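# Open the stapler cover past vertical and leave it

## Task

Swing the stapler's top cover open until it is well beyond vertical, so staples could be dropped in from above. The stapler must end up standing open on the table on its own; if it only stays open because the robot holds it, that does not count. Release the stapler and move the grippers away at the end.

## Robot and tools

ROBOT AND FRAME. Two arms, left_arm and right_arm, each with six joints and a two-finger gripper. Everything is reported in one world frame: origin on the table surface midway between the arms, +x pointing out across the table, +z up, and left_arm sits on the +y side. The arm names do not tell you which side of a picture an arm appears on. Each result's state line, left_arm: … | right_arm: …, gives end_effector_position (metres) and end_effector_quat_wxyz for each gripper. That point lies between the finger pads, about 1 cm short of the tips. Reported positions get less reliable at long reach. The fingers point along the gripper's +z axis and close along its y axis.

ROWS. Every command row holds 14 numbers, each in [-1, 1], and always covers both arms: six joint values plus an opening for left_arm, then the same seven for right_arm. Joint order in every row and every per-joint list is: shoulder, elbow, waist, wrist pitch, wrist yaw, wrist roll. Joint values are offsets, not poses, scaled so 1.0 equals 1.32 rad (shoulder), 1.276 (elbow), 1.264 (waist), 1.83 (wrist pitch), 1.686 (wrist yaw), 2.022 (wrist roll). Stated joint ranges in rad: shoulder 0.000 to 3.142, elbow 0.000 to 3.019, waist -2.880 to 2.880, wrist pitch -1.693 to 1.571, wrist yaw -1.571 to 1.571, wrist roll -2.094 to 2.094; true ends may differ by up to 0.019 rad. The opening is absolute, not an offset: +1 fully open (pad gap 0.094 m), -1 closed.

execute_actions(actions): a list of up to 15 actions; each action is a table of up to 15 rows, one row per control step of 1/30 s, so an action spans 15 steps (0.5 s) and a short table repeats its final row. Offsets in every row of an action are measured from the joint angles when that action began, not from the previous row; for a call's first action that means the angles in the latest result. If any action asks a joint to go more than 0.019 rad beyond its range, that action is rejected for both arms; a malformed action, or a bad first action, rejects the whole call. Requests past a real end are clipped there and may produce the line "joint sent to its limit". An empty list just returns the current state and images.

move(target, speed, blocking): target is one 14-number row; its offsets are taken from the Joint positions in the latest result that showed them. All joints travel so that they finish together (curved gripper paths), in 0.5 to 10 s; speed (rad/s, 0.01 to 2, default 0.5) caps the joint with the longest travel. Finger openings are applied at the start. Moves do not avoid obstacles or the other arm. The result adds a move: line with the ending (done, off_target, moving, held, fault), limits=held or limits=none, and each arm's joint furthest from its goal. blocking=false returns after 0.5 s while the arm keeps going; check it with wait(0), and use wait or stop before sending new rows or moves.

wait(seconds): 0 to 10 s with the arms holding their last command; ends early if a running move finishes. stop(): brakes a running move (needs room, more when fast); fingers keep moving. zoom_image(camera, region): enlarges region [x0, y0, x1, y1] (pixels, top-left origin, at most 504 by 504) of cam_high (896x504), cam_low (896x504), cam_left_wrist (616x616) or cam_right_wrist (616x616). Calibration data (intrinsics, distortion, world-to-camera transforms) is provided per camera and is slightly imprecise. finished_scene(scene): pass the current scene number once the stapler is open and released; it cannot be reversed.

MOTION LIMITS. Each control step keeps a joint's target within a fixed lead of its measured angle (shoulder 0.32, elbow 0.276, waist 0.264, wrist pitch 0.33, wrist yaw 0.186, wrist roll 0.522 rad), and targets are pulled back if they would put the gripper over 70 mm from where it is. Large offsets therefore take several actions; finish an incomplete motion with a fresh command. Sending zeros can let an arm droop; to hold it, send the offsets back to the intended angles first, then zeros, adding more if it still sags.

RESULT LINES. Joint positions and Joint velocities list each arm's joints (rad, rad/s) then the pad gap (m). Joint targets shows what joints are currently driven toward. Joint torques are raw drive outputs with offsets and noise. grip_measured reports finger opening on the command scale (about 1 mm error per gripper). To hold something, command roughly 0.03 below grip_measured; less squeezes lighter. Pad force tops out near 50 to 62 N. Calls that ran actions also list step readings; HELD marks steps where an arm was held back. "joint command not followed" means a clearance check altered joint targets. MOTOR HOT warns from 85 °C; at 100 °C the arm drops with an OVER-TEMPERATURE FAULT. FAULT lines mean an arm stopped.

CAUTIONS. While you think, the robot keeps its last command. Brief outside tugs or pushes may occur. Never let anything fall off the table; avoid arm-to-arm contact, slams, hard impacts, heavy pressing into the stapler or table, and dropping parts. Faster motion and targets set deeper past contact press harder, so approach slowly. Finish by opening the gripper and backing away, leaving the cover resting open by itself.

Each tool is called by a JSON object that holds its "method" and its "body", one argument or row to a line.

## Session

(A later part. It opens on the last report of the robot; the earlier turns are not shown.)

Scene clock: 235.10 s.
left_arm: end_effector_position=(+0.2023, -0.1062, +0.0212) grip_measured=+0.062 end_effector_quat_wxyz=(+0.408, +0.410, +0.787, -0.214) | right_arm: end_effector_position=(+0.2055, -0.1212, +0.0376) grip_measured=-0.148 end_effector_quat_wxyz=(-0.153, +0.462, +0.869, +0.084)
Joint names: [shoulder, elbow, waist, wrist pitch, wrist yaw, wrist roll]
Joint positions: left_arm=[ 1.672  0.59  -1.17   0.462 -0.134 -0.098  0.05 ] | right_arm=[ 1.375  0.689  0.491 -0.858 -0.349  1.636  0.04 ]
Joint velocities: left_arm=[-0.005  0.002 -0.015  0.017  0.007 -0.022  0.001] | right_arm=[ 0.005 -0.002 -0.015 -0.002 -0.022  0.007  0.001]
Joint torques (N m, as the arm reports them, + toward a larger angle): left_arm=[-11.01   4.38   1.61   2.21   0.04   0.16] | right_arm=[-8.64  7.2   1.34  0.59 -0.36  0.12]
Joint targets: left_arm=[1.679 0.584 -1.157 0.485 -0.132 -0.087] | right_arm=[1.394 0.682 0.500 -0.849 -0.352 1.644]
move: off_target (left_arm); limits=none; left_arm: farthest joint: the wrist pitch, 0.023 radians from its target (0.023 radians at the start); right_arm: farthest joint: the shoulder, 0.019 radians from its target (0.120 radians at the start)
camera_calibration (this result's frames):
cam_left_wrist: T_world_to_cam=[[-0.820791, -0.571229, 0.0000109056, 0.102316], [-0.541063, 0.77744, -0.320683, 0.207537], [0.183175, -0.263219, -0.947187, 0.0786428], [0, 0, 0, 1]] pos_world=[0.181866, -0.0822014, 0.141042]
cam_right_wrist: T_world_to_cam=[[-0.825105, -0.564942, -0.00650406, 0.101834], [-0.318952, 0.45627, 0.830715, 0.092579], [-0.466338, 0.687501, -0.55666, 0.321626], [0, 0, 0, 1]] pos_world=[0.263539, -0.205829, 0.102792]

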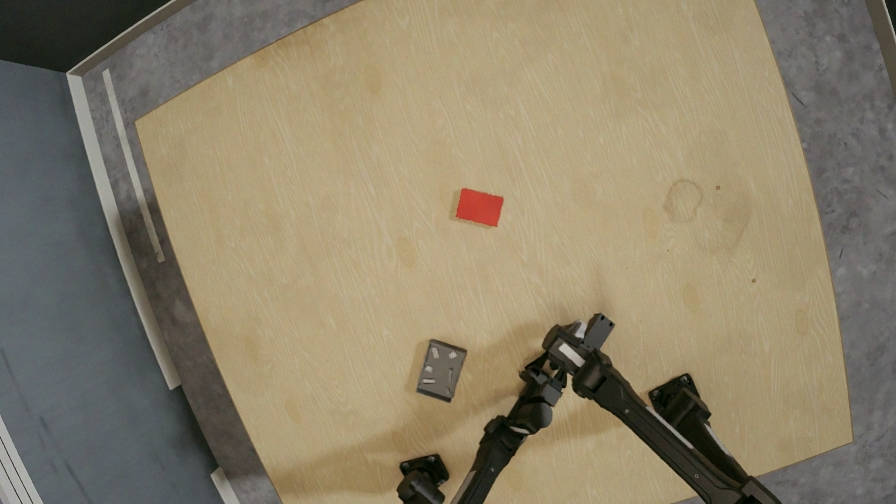

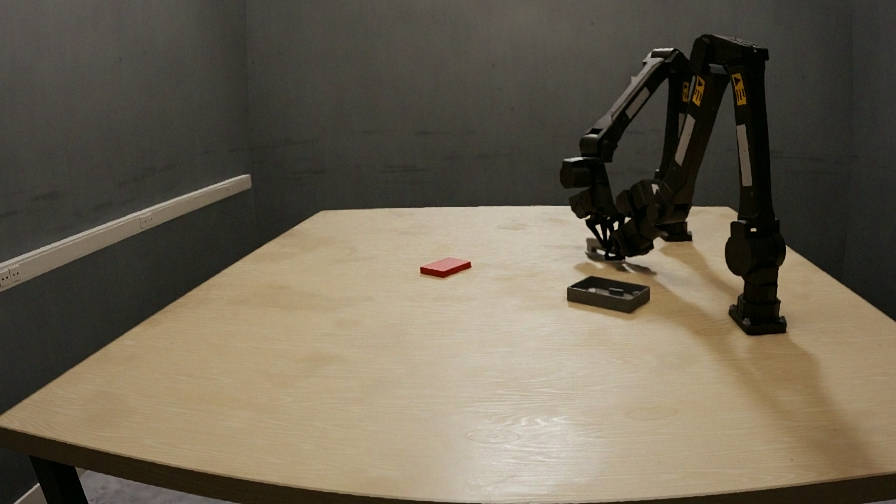

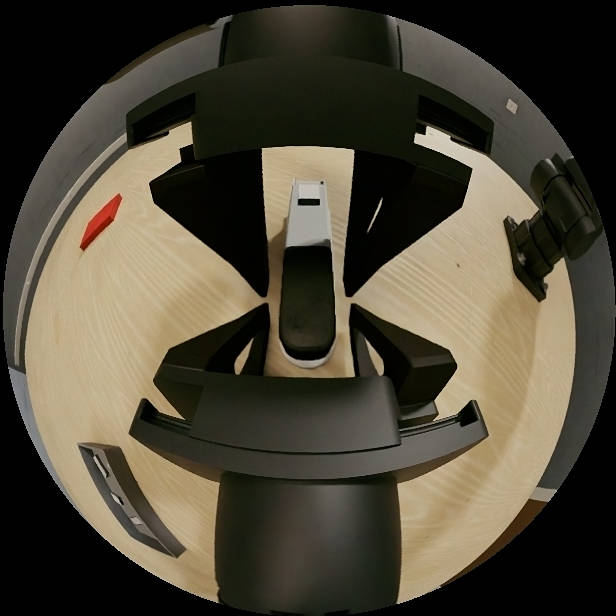

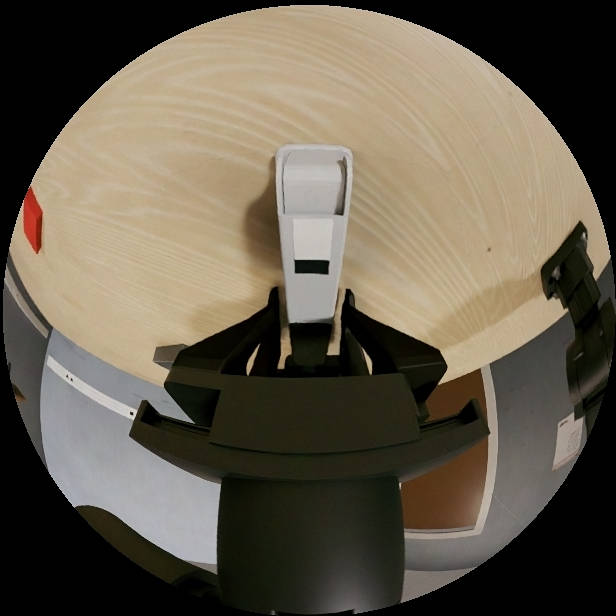

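{"method": "execute_actions", "body": {
  "actions": [
    [[0.0106,-0.0047,0.0103,0.0126,0.0012,0.0054,-0.1, 0.0186,-0.0055,0.0071,0.0049,-0.0018,0.004,-0.3]],
    [[0.0053,-0.0047,0.0103,0.0126,0.0012,0.0054,-0.32, 0.0144,-0.0055,0.0071,0.0049,-0.0018,0.004,-0.4]],
    [[0.0053,-0.0047,0.006,0.0126,0.0012,0.0054,-0.32, 0.0144,-0.0055,0.005,0.0049,-0.0018,0.004,-0.565]]
  ]
}}

Scene clock: 245.30 s.
left_arm: end_effector_position=(+0.2022, -0.1052, +0.0170) grip_measured=-0.294 end_effector_quat_wxyz=(+0.405, +0.411, +0.789, -0.211) | right_arm: end_effector_position=(+0.2048, -0.1216, +0.0372) grip_measured=-0.531 end_effector_quat_wxyz=(-0.154, +0.463, +0.869, +0.083)
Joint names: [shoulder, elbow, waist, wrist pitch, wrist yaw, wrist roll]
Joint positions: left_arm=[ 1.681  0.59  -1.17   0.462 -0.135 -0.097  0.033] | right_arm=[ 1.376  0.688  0.491 -0.859 -0.35   1.637  0.022]
Joint velocities: left_arm=[ 0.005  0.002 -0.005  0.012 -0.007 -0.081 -0.001] | right_arm=[-0.005  0.002  0.005  0.002 -0.037  0.022  0.   ]
Joint torques (N m, as the arm reports them, + toward a larger angle): left_arm=[-10.83   4.39   0.82   2.24   0.1    0.16] | right_arm=[-8.66  7.26  1.14  0.62 -0.32  0.11]
Joint targets: left_arm=[1.688 0.584 -1.163 0.485 -0.132 -0.087] | right_arm=[1.395 0.682 0.498 -0.849 -0.352 1.644]
Step readings (joint positions; steps 1 to 15: 1st action; 16 to 30: 2nd action; 31 to 45: 3rd action):
0: left_arm=[1.672 0.590 -1.170 0.462 -0.134 -0.098] | right_arm=[1.375 0.689 0.491 -0.858 -0.349 1.636]
1: left_arm=[1.673 0.590 -1.170 0.462 -0.134 -0.098] | right_arm=[1.375 0.689 0.491 -0.858 -0.349 1.636]
2: left_arm=[1.673 0.590 -1.170 0.462 -0.134 -0.098] | right_arm=[1.375 0.689 0.491 -0.858 -0.349 1.636]
4: left_arm=[1.676 0.590 -1.170 0.462 -0.134 -0.098] | right_arm=[1.376 0.689 0.491 -0.858 -0.349 1.636]
8: left_arm=[1.680 0.590 -1.170 0.462 -0.134 -0.098] | right_arm=[1.376 0.689 0.491 -0.858 -0.349 1.636]
15: left_arm=[1.680 0.590 -1.170 0.462 -0.134 -0.098] | right_arm=[1.376 0.689 0.491 -0.858 -0.349 1.636]
16: left_arm=[1.680 0.590 -1.170 0.462 -0.134 -0.098] | right_arm=[1.376 0.689 0.491 -0.858 -0.349 1.636]
17: left_arm=[1.681 0.590 -1.170 0.462 -0.134 -0.098] | right_arm=[1.376 0.689 0.491 -0.858 -0.349 1.636]
19: left_arm=[1.681 0.590 -1.170 0.462 -0.134 -0.098] | right_arm=[1.376 0.689 0.491 -0.858 -0.349 1.636]
23: left_arm=[1.681 0.590 -1.170 0.462 -0.134 -0.098] | right_arm=[1.376 0.689 0.491 -0.858 -0.349 1.636]
30: left_arm=[1.681 0.590 -1.170 0.462 -0.134 -0.098] | right_arm=[1.376 0.689 0.491 -0.858 -0.349 1.636]
31: left_arm=[1.681 0.590 -1.170 0.462 -0.134 -0.098] | right_arm=[1.376 0.689 0.491 -0.858 -0.349 1.636]
32: left_arm=[1.681 0.590 -1.170 0.462 -0.134 -0.098] | right_arm=[1.376 0.688 0.491 -0.859 -0.350 1.636]
34: left_arm=[1.681 0.590 -1.170 0.462 -0.135 -0.097] | right_arm=[1.376 0.688 0.491 -0.859 -0.350 1.637]
38: left_arm=[1.681 0.590 -1.170 0.462 -0.135 -0.097] | right_arm=[1.376 0.688 0.491 -0.859 -0.350 1.637]
45: Joint positions above
camera_calibration (this result's frames):
cam_left_wrist: T_world_to_cam=[[-0.820424, -0.571748, -0.00296004, 0.102777], [-0.542274, 0.779751, -0.312934, 0.205731], [0.181227, -0.255133, -0.94977, 0.0762786], [0, 0, 0, 1]] pos_world=[0.18206, -0.082195, 0.137132]
cam_right_wrist: T_world_to_cam=[[-0.825918, -0.563781, -0.00327291, 0.101307], [-0.315796, 0.457804, 0.831076, 0.0923993], [-0.467047, 0.687434, -0.556149, 0.321444], [0, 0, 0, 1]] pos_world=[0.26298, -0.206157, 0.102311]

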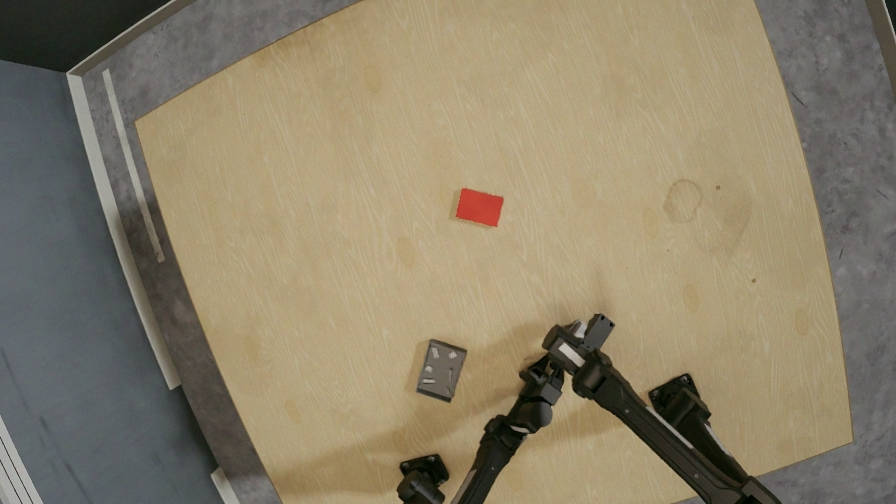

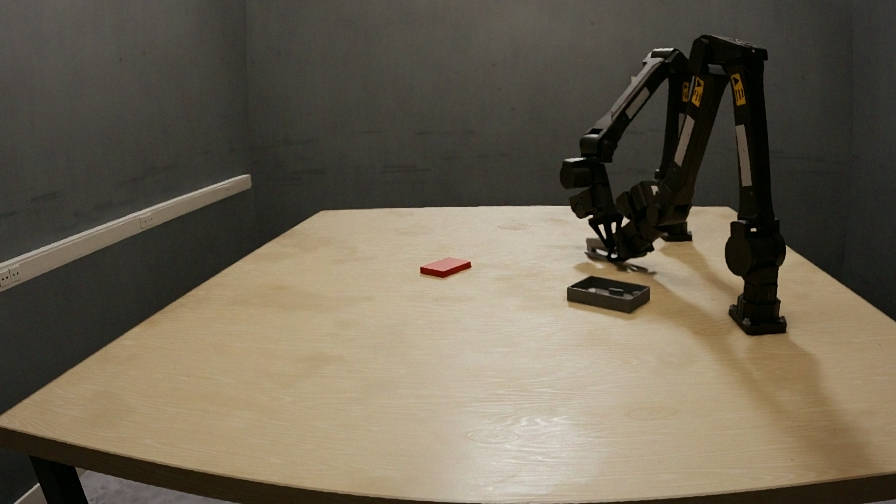

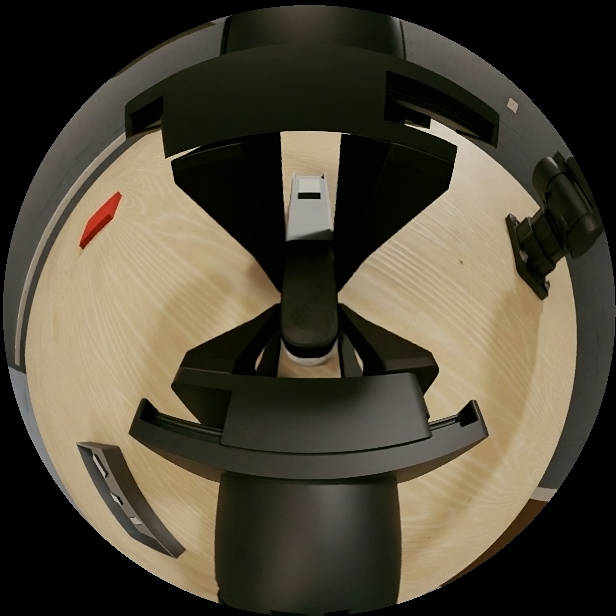

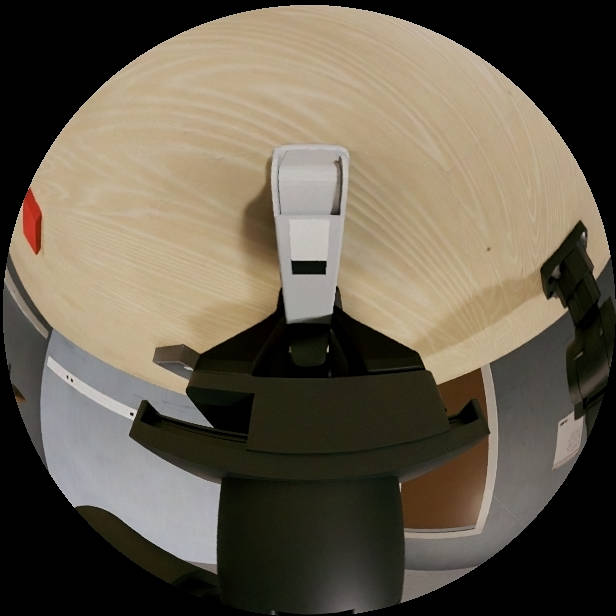

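{"method": "move", "body": {
  "target": [0.0129,-0.0047,0.0055,0.0126,0.0018,0.005,-0.33, 0.0488,0.0464,-0.1478,-0.0631,-0.2062,-0.118,-0.565],
  "speed": 0.15
}}

Scene clock: 274.33 s.
left_arm: end_effector_position=(+0.2023, -0.1053, +0.0170) grip_measured=-0.294 end_effector_quat_wxyz=(+0.406, +0.412, +0.788, -0.211) | right_arm: end_effector_position=(+0.2073, -0.1260, +0.0630) grip_measured=-0.531 end_effector_quat_wxyz=(-0.302, +0.443, +0.829, +0.160)
Joint names: [shoulder, elbow, waist, wrist pitch, wrist yaw, wrist roll]
Joint positions: left_arm=[ 1.681  0.59  -1.17   0.464 -0.135 -0.095  0.033] | right_arm=[ 1.414  0.711  0.311 -0.969 -0.691  1.418  0.022]
Joint velocities: left_arm=[ 0.005 -0.002 -0.015  0.007  0.051  0.022 -0.   ] | right_arm=[ 0.005 -0.012 -0.005 -0.002  0.037  0.007  0.001]
Joint torques (N m, as the arm reports them, + toward a larger angle): left_arm=[-10.17   4.4    1.17   2.24   0.1    0.15] | right_arm=[-8.35 10.65  0.07 -0.12 -0.77 -0.19]
Joint targets: left_arm=[1.698 0.584 -1.163 0.486 -0.132 -0.087] | right_arm=[1.440 0.747 0.305 -0.974 -0.698 1.398]
move: off_target (left_arm, right_arm); limits=none; left_arm: farthest joint: the wrist pitch, 0.021 radians from its target (0.023 radians at the start); right_arm: farthest joint: the elbow, 0.036 radians from its target (0.059 radians at the start)
camera_calibration (this result's frames):
cam_left_wrist: T_world_to_cam=[[-0.820875, -0.57109, -0.00460709, 0.103009], [-0.541085, 0.780277, -0.313679, 0.205667], [0.182734, -0.254998, -0.949518, 0.0758827], [0, 0, 0, 1]] pos_world=[0.181974, -0.0822996, 0.13704]
cam_right_wrist: T_world_to_cam=[[-0.827041, -0.562139, -0.00166889, 0.101294], [-0.136571, 0.198047, 0.970632, -0.00489294], [-0.5453, 0.80298, -0.240565, 0.350871], [0, 0, 0, 1]] pos_world=[0.274436, -0.223832, 0.0893257]

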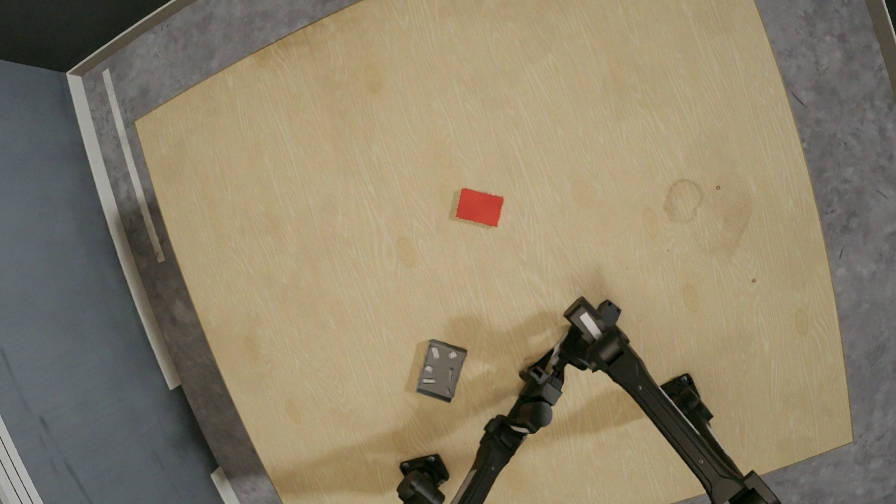

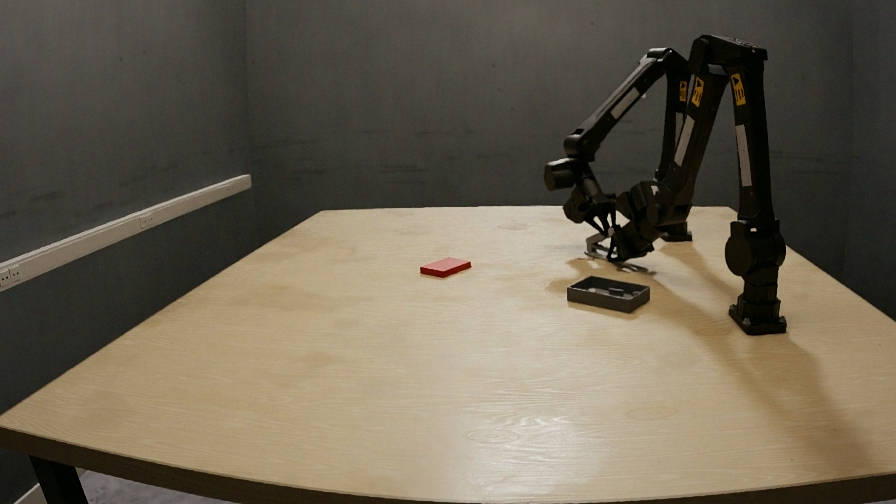

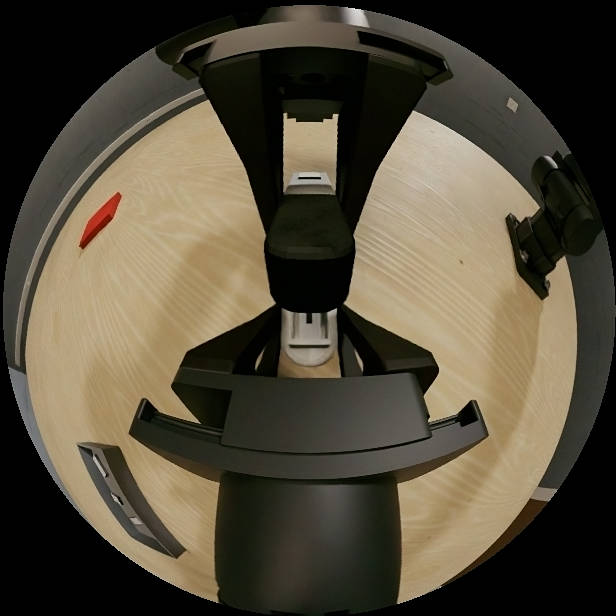

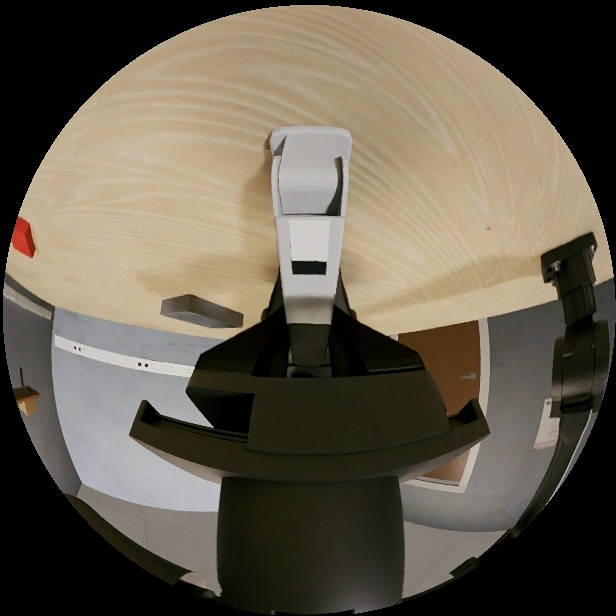

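{"method": "zoom_image", "body": {
  "camera": "cam_low",
  "region": [560, 200, 680, 280]
}}

Region (560, 200, 680, 280) of cam_low's 896x504 image, scaled by 4.200, with more detail than that image has.

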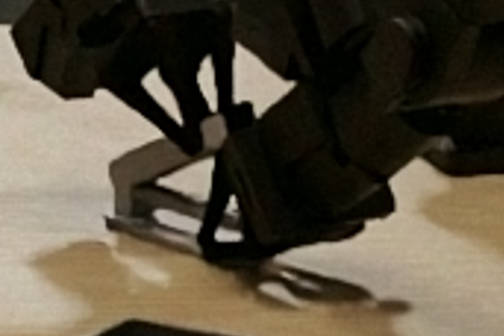

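{"method": "move", "body": {
  "target": [0.0129,-0.0047,0.0055,0.012,0.0018,0.004,-0.33, 0.142,0.0795,-0.1271,-0.1394,-0.1792,-0.1911,-0.565],
  "speed": 0.15
}}

Scene clock: 285.67 s.
left_arm: end_effector_position=(+0.2022, -0.1054, +0.0167) grip_measured=-0.294 end_effector_quat_wxyz=(+0.406, +0.413, +0.787, -0.211) | right_arm: end_effector_position=(+0.2146, -0.1369, +0.0859) grip_measured=-0.531 end_effector_quat_wxyz=(-0.443, +0.410, +0.763, +0.231)
Joint names: [shoulder, elbow, waist, wrist pitch, wrist yaw, wrist roll]
Joint positions: left_arm=[ 1.682  0.59  -1.17   0.465 -0.134 -0.092  0.033] | right_arm=[ 1.565  0.776  0.153 -1.231 -0.982  1.058  0.022]
Joint velocities: left_arm=[ 0.005 -0.002 -0.005  0.012 -0.051  0.051  0.001] | right_arm=[-0.015 -0.012 -0.005  0.022  0.022  0.066  0.   ]
Joint torques (N m, as the arm reports them, + toward a larger angle): left_arm=[-9.94  4.34  1.1   2.16  0.03  0.11] | right_arm=[-8.99  9.6   0.46 -0.2  -1.13 -0.26]
Joint targets: left_arm=[1.699 0.584 -1.163 0.486 -0.132 -0.087] | right_arm=[1.601 0.812 0.150 -1.224 -0.993 1.031]
move: off_target (left_arm, right_arm); limits=none; left_arm: farthest joint: the wrist pitch, 0.021 radians from its target (0.022 radians at the start); right_arm: farthest joint: the elbow, 0.037 radians from its target (0.101 radians at the start)
camera_calibration (this result's frames):
cam_left_wrist: T_world_to_cam=[[-0.822531, -0.56868, -0.00673696, 0.103433], [-0.538273, 0.782266, -0.313564, 0.205244], [0.183588, -0.25429, -0.949543, 0.0755607], [0, 0, 0, 1]] pos_world=[0.181682, -0.0825208, 0.136802]
cam_right_wrist: T_world_to_cam=[[-0.82788, -0.560887, 0.00459351, 0.101031], [0.063341, -0.0853493, 0.994336, -0.107709], [-0.557318, 0.823481, 0.106186, 0.344751], [0, 0, 0, 1]] pos_world=[0.2826, -0.236423, 0.0700266]

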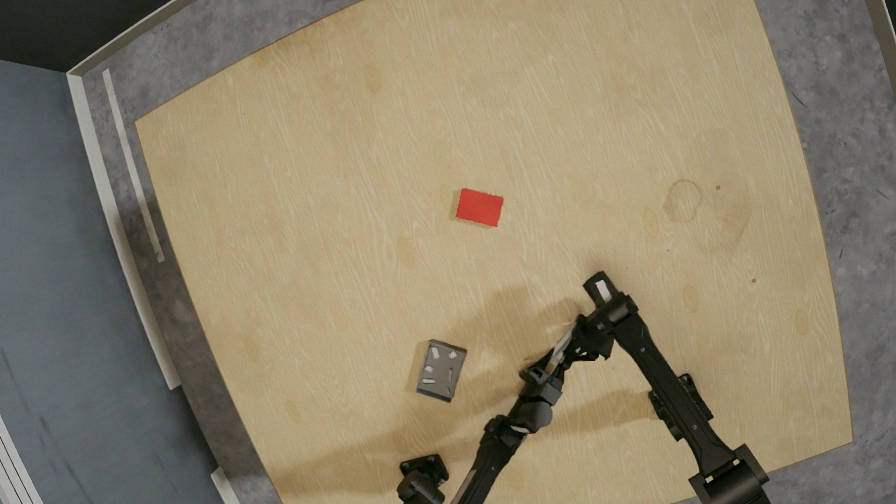

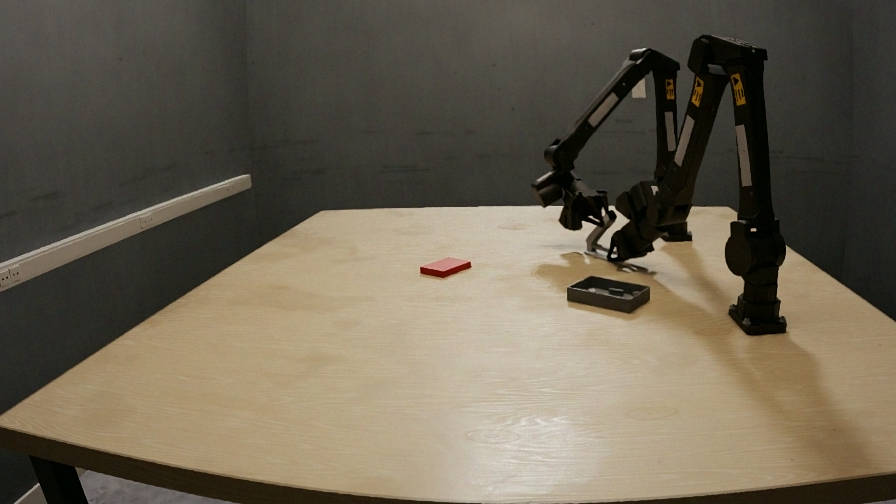

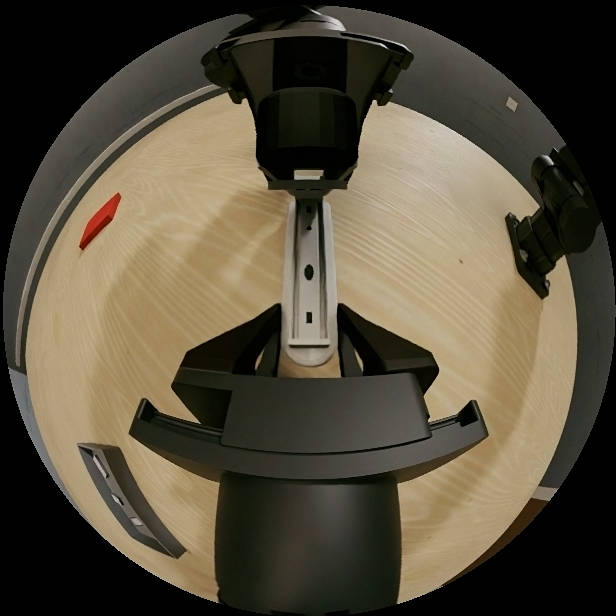

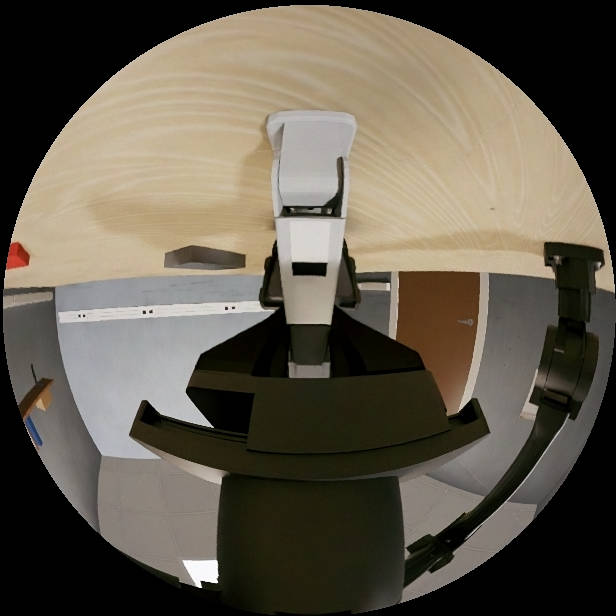

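{"method": "move", "body": {
  "target": [0.0129,-0.0047,0.0055,0.0115,0.0012,0.0025,-0.33, 0.0076,0.076,-0.0721,-0.0945,0.0247,-0.0789,-0.528],
  "speed": 0.09
}}

Scene clock: 325.87 s.
left_arm: end_effector_position=(+0.2026, -0.1073, +0.0185) grip_measured=-0.294 end_effector_quat_wxyz=(+0.410, +0.415, +0.783, -0.213) | right_arm: end_effector_position=(+0.2257, -0.1581, +0.1055) grip_measured=-0.519 end_effector_quat_wxyz=(-0.448, +0.406, +0.762, +0.231)
Joint names: [shoulder, elbow, waist, wrist pitch, wrist yaw, wrist roll]
Joint positions: left_arm=[ 1.684  0.59  -1.17   0.479 -0.131 -0.085  0.033] | right_arm=[ 1.565  0.827  0.08  -1.395 -0.95   0.926  0.023]
Joint velocities: left_arm=[-0.005  0.017 -0.015  0.022 -0.007 -0.007  0.001] | right_arm=[-0.015  0.002 -0.005 -0.002  0.066 -0.037 -0.001]
Joint torques (N m, as the arm reports them, + toward a larger angle): left_arm=[-10.41   4.32   1.12   1.73  -0.11   0.07] | right_arm=[-11.47  10.56  -0.87  -1.01  -0.14  -0.28]
Joint targets: left_arm=[1.699 0.584 -1.163 0.486 -0.132 -0.086] | right_arm=[1.575 0.873 0.062 -1.404 -0.940 0.898]
move: off_target (right_arm); limits=none; left_arm: farthest joint: the shoulder, 0.015 radians from its target (0.017 radians at the start); right_arm: farthest joint: the elbow, 0.046 radians from its target (0.097 radians at the start)
camera_calibration (this result's frames):
cam_left_wrist: T_world_to_cam=[[-0.825938, -0.563692, -0.00888585, 0.103962], [-0.530779, 0.782832, -0.324727, 0.206208], [0.190002, -0.263487, -0.945766, 0.0743062], [0, 0, 0, 1]] pos_world=[0.181199, -0.0832447, 0.138161]
cam_right_wrist: T_world_to_cam=[[-0.823287, -0.567599, 0.00548097, 0.0960863], [0.0699787, -0.0919104, 0.993305, -0.132151], [-0.563295, 0.818159, 0.115388, 0.36583], [0, 0, 0, 1]] pos_world=[0.294424, -0.256914, 0.0885269]

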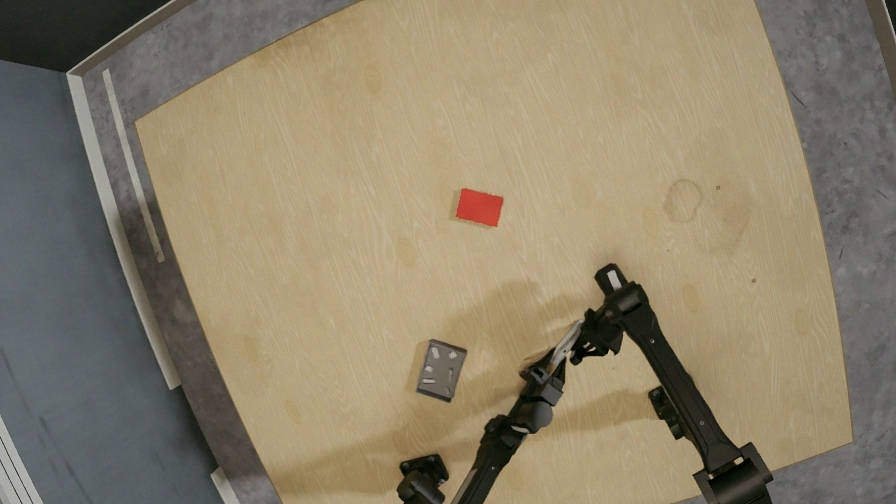

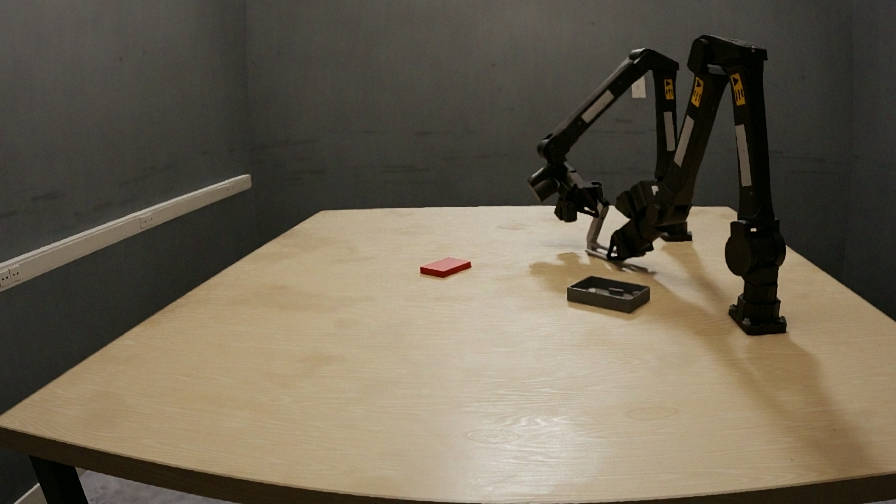

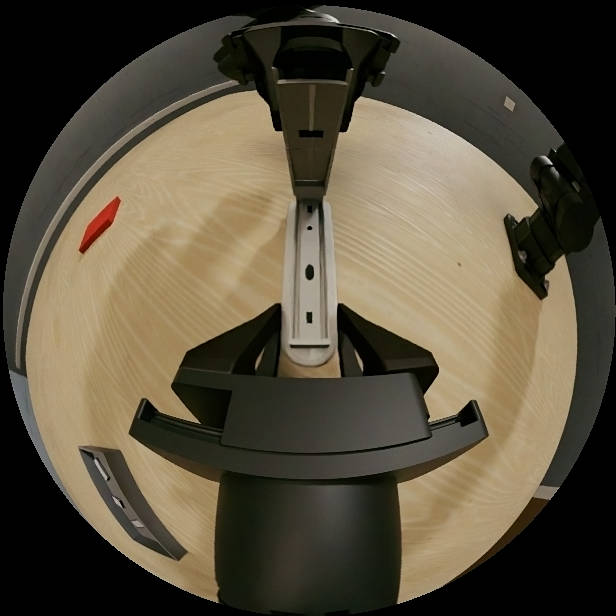

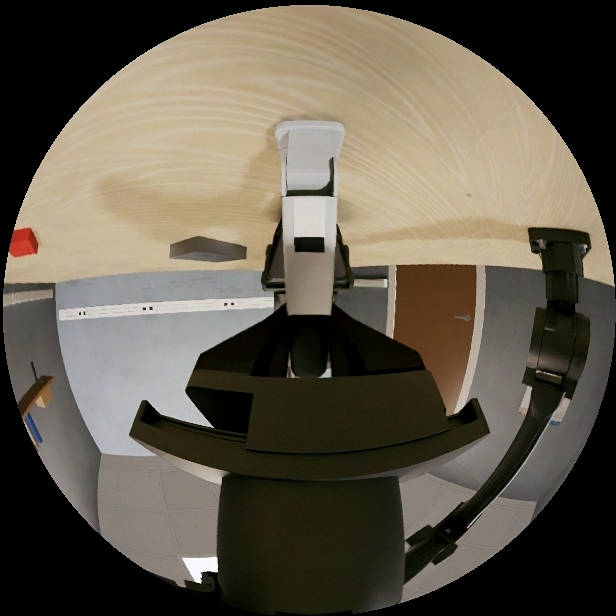

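{"method": "move", "body": {
  "target": [0.0129,-0.0047,0.0055,-0.0158,0,-0.0015,-0.33, 0.0545,0.0907,-0.0946,-0.065,0.0394,-0.0776,-0.528],
  "speed": 0.08
}}

Scene clock: 333.70 s.
left_arm: end_effector_position=(+0.2020, -0.1067, +0.0165) grip_measured=-0.294 end_effector_quat_wxyz=(+0.408, +0.417, +0.784, -0.212) | right_arm: end_effector_position=(+0.2468, -0.1881, +0.1105) grip_measured=-0.519 end_effector_quat_wxyz=(-0.450, +0.408, +0.761, +0.229)
Joint names: [shoulder, elbow, waist, wrist pitch, wrist yaw, wrist roll]
Joint positions: left_arm=[ 1.687  0.59  -1.17   0.476 -0.13  -0.083  0.033] | right_arm=[ 1.615  0.89  -0.019 -1.519 -0.893  0.795  0.023]
Joint velocities: left_arm=[-0.005  0.002 -0.015 -0.017 -0.007  0.007 -0.001] | right_arm=[-0.005 -0.007 -0.005 -0.012  0.051 -0.022 -0.001]
Joint torques (N m, as the arm reports them, + toward a larger angle): left_arm=[-10.45   4.4    1.16   0.6   -0.12   0.02] | right_arm=[-11.19  11.13  -1.04  -0.65  -0.11  -0.25]
Joint targets: left_arm=[1.702 0.584 -1.163 0.450 -0.131 -0.088] | right_arm=[1.637 0.943 -0.040 -1.514 -0.884 0.770]
move: off_target (left_arm, right_arm); limits=none; left_arm: farthest joint: the wrist pitch, 0.026 radians from its target (0.029 radians at the start); right_arm: farthest joint: the elbow, 0.053 radians from its target (0.115 radians at the start)
camera_calibration (this result's frames):
cam_left_wrist: T_world_to_cam=[[-0.827154, -0.561883, -0.0101986, 0.104265], [-0.529885, 0.785837, -0.318877, 0.204854], [0.187186, -0.258356, -0.947741, 0.0738236], [0, 0, 0, 1]] pos_world=[0.180974, -0.0833237, 0.136352]
cam_right_wrist: T_world_to_cam=[[-0.82405, -0.566399, 0.0115975, 0.0960821], [0.0759492, -0.0901649, 0.993027, -0.142488], [-0.561403, 0.819184, 0.117318, 0.401222], [0, 0, 0, 1]] pos_world=[0.315246, -0.287102, 0.0933098]

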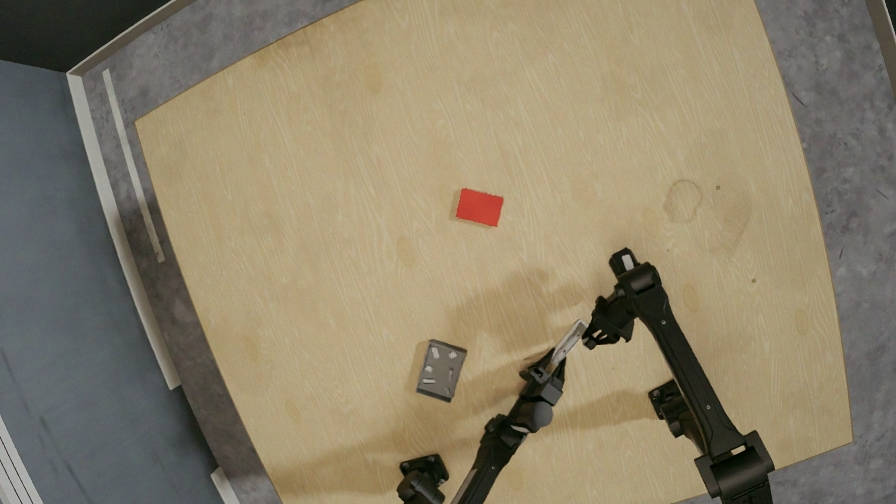

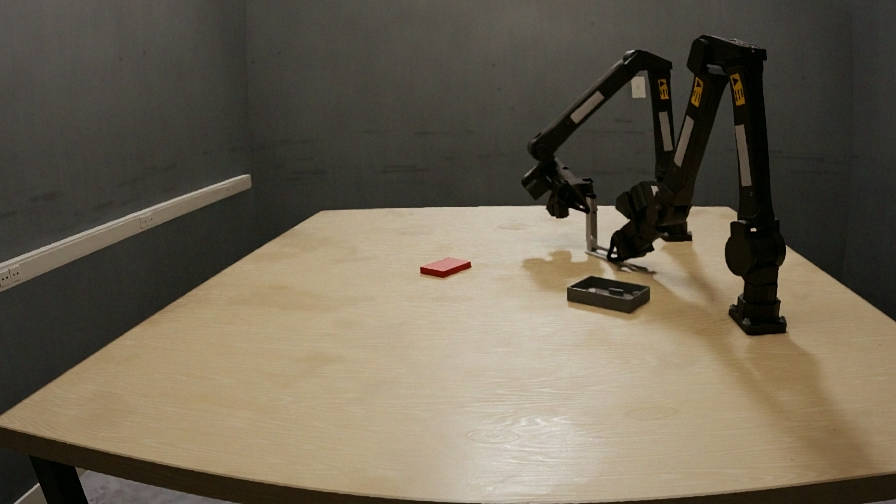

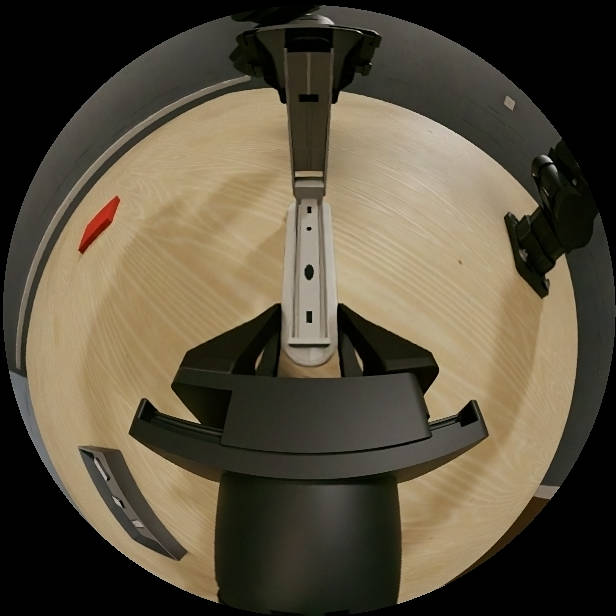

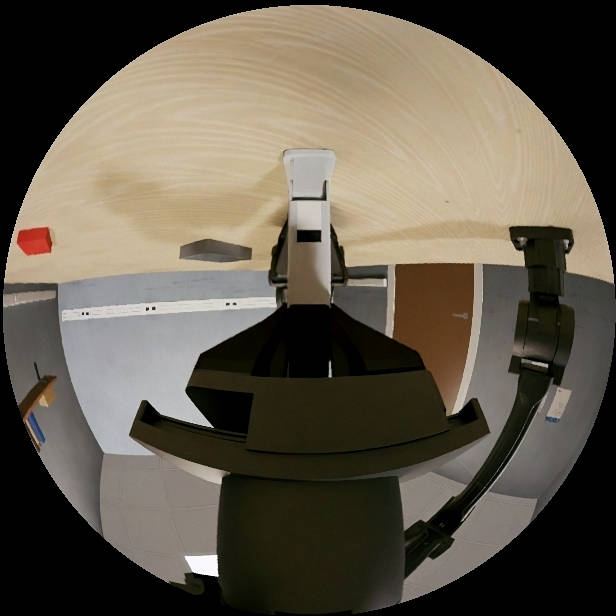

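{"method": "move", "body": {
  "target": [0.0114,-0.0047,0.0055,-0.0142,-0.0006,-0.0025,-0.33, 0.0642,0.0647,-0.0807,-0.0223,0.0359,-0.0606,-0.528],
  "speed": 0.08
}}

Scene clock: 349.07 s.
left_arm: end_effector_position=(+0.2022, -0.1066, +0.0165) grip_measured=-0.294 end_effector_quat_wxyz=(+0.409, +0.417, +0.784, -0.211) | right_arm: end_effector_position=(+0.2638, -0.2151, +0.1031) grip_measured=-0.519 end_effector_quat_wxyz=(-0.448, +0.408, +0.761, +0.234)
Joint names: [shoulder, elbow, waist, wrist pitch, wrist yaw, wrist roll]
Joint positions: left_arm=[ 1.687  0.59  -1.17   0.476 -0.131 -0.081  0.033] | right_arm=[ 1.672  0.929 -0.102 -1.566 -0.846  0.699  0.023]
Joint velocities: left_arm=[ 0.005  0.012 -0.005 -0.002  0.051 -0.037 -0.001] | right_arm=[ 0.005 -0.007 -0.005  0.007 -0.037  0.022  0.   ]
Joint torques (N m, as the arm reports them, + toward a larger angle): left_arm=[-10.43   4.28   1.16   0.61  -0.06   0.01] | right_arm=[-11.53  10.04  -0.93  -0.65   0.09  -0.26]
Joint targets: left_arm=[1.702 0.584 -1.163 0.450 -0.131 -0.088] | right_arm=[1.699 0.972 -0.121 -1.559 -0.833 0.672]
move: off_target (left_arm, right_arm); limits=none; left_arm: farthest joint: the wrist pitch, 0.026 radians from its target (0.026 radians at the start); right_arm: farthest joint: the elbow, 0.044 radians from its target (0.083 radians at the start)
camera_calibration (this result's frames):
cam_left_wrist: T_world_to_cam=[[-0.827348, -0.561545, -0.012726, 0.104579], [-0.528896, 0.786473, -0.318951, 0.204735], [0.189114, -0.257153, -0.947686, 0.0735704], [0, 0, 0, 1]] pos_world=[0.180893, -0.0833744, 0.136353]
cam_right_wrist: T_world_to_cam=[[-0.826981, -0.562224, 0.00266159, 0.0975017], [0.0682552, -0.095696, 0.993068, -0.137986], [-0.558072, 0.82143, 0.117513, 0.433352], [0, 0, 0, 1]] pos_world=[0.331892, -0.314355, 0.0858449]

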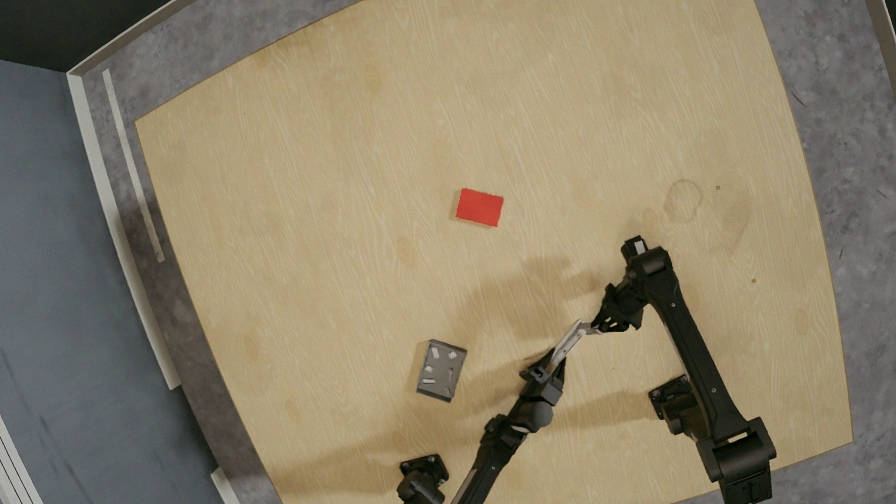

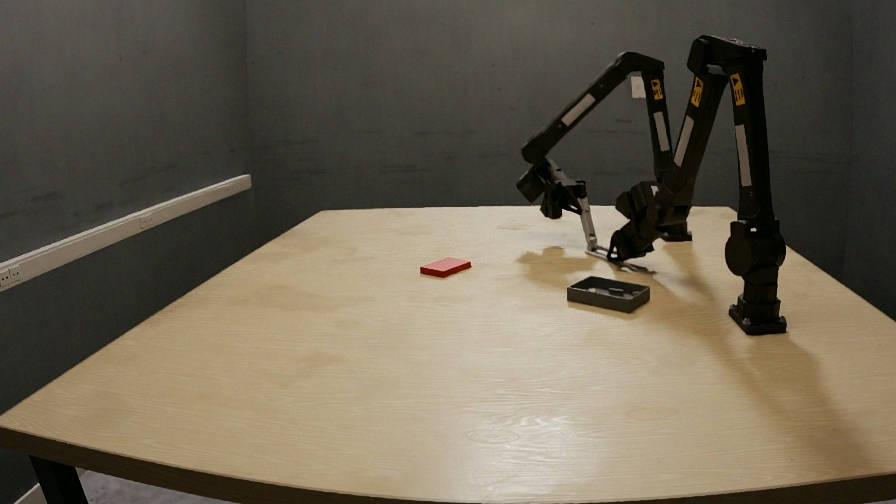

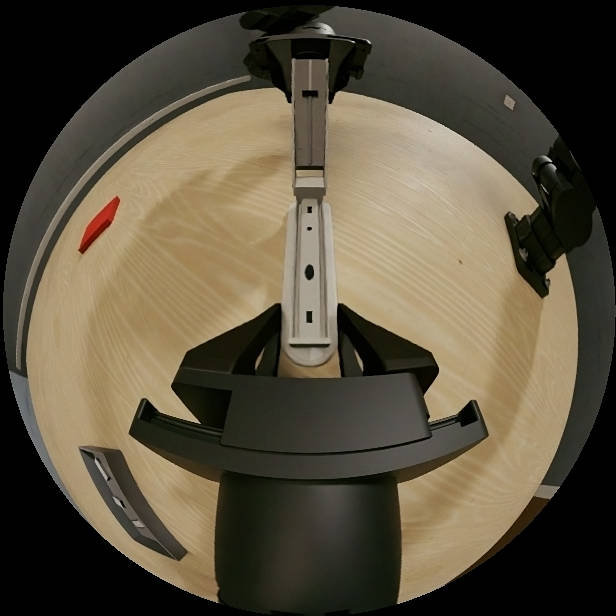

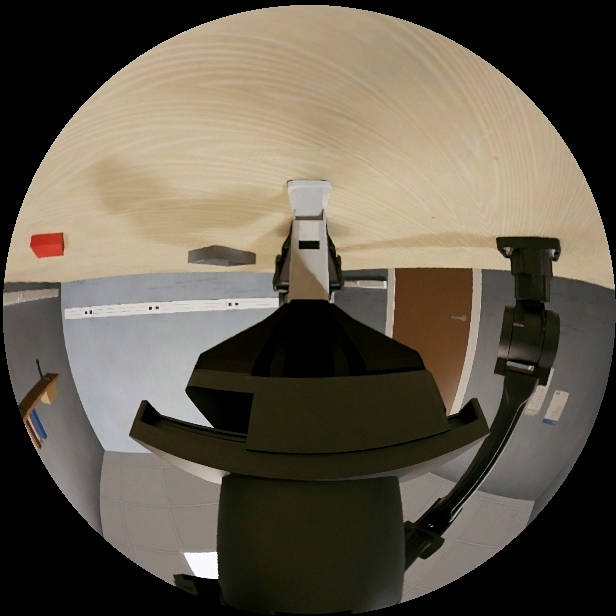

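{"method": "zoom_image", "body": {
  "camera": "cam_low",
  "region": [500, 140, 660, 270]
}}

{"method": "zoom_image", "body": {
  "camera": "cam_left_wrist",
  "region": [230, 0, 390, 220]
}}

Region (500, 140, 660, 270) of cam_low's 896x504 image, scaled by 3.150, with more detail than that image has; it fills the top 410 rows of this view, and the rest is white.

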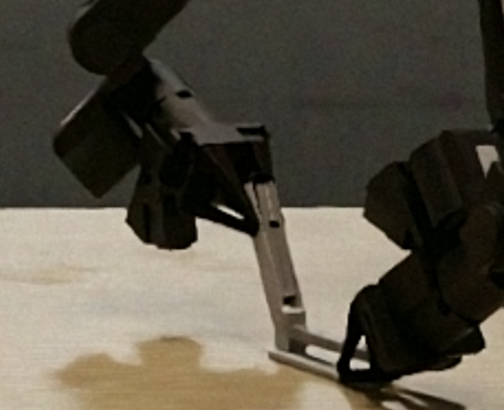

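Region (230, 0, 390, 220) of cam_left_wrist's 616x616 image, scaled by 2.291, with more detail than that image has; it fills the left 367 columns of this view, and the rest is white.

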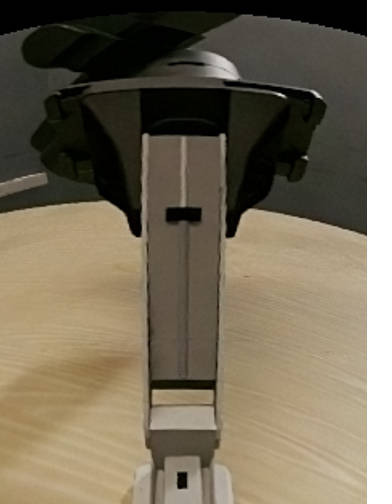

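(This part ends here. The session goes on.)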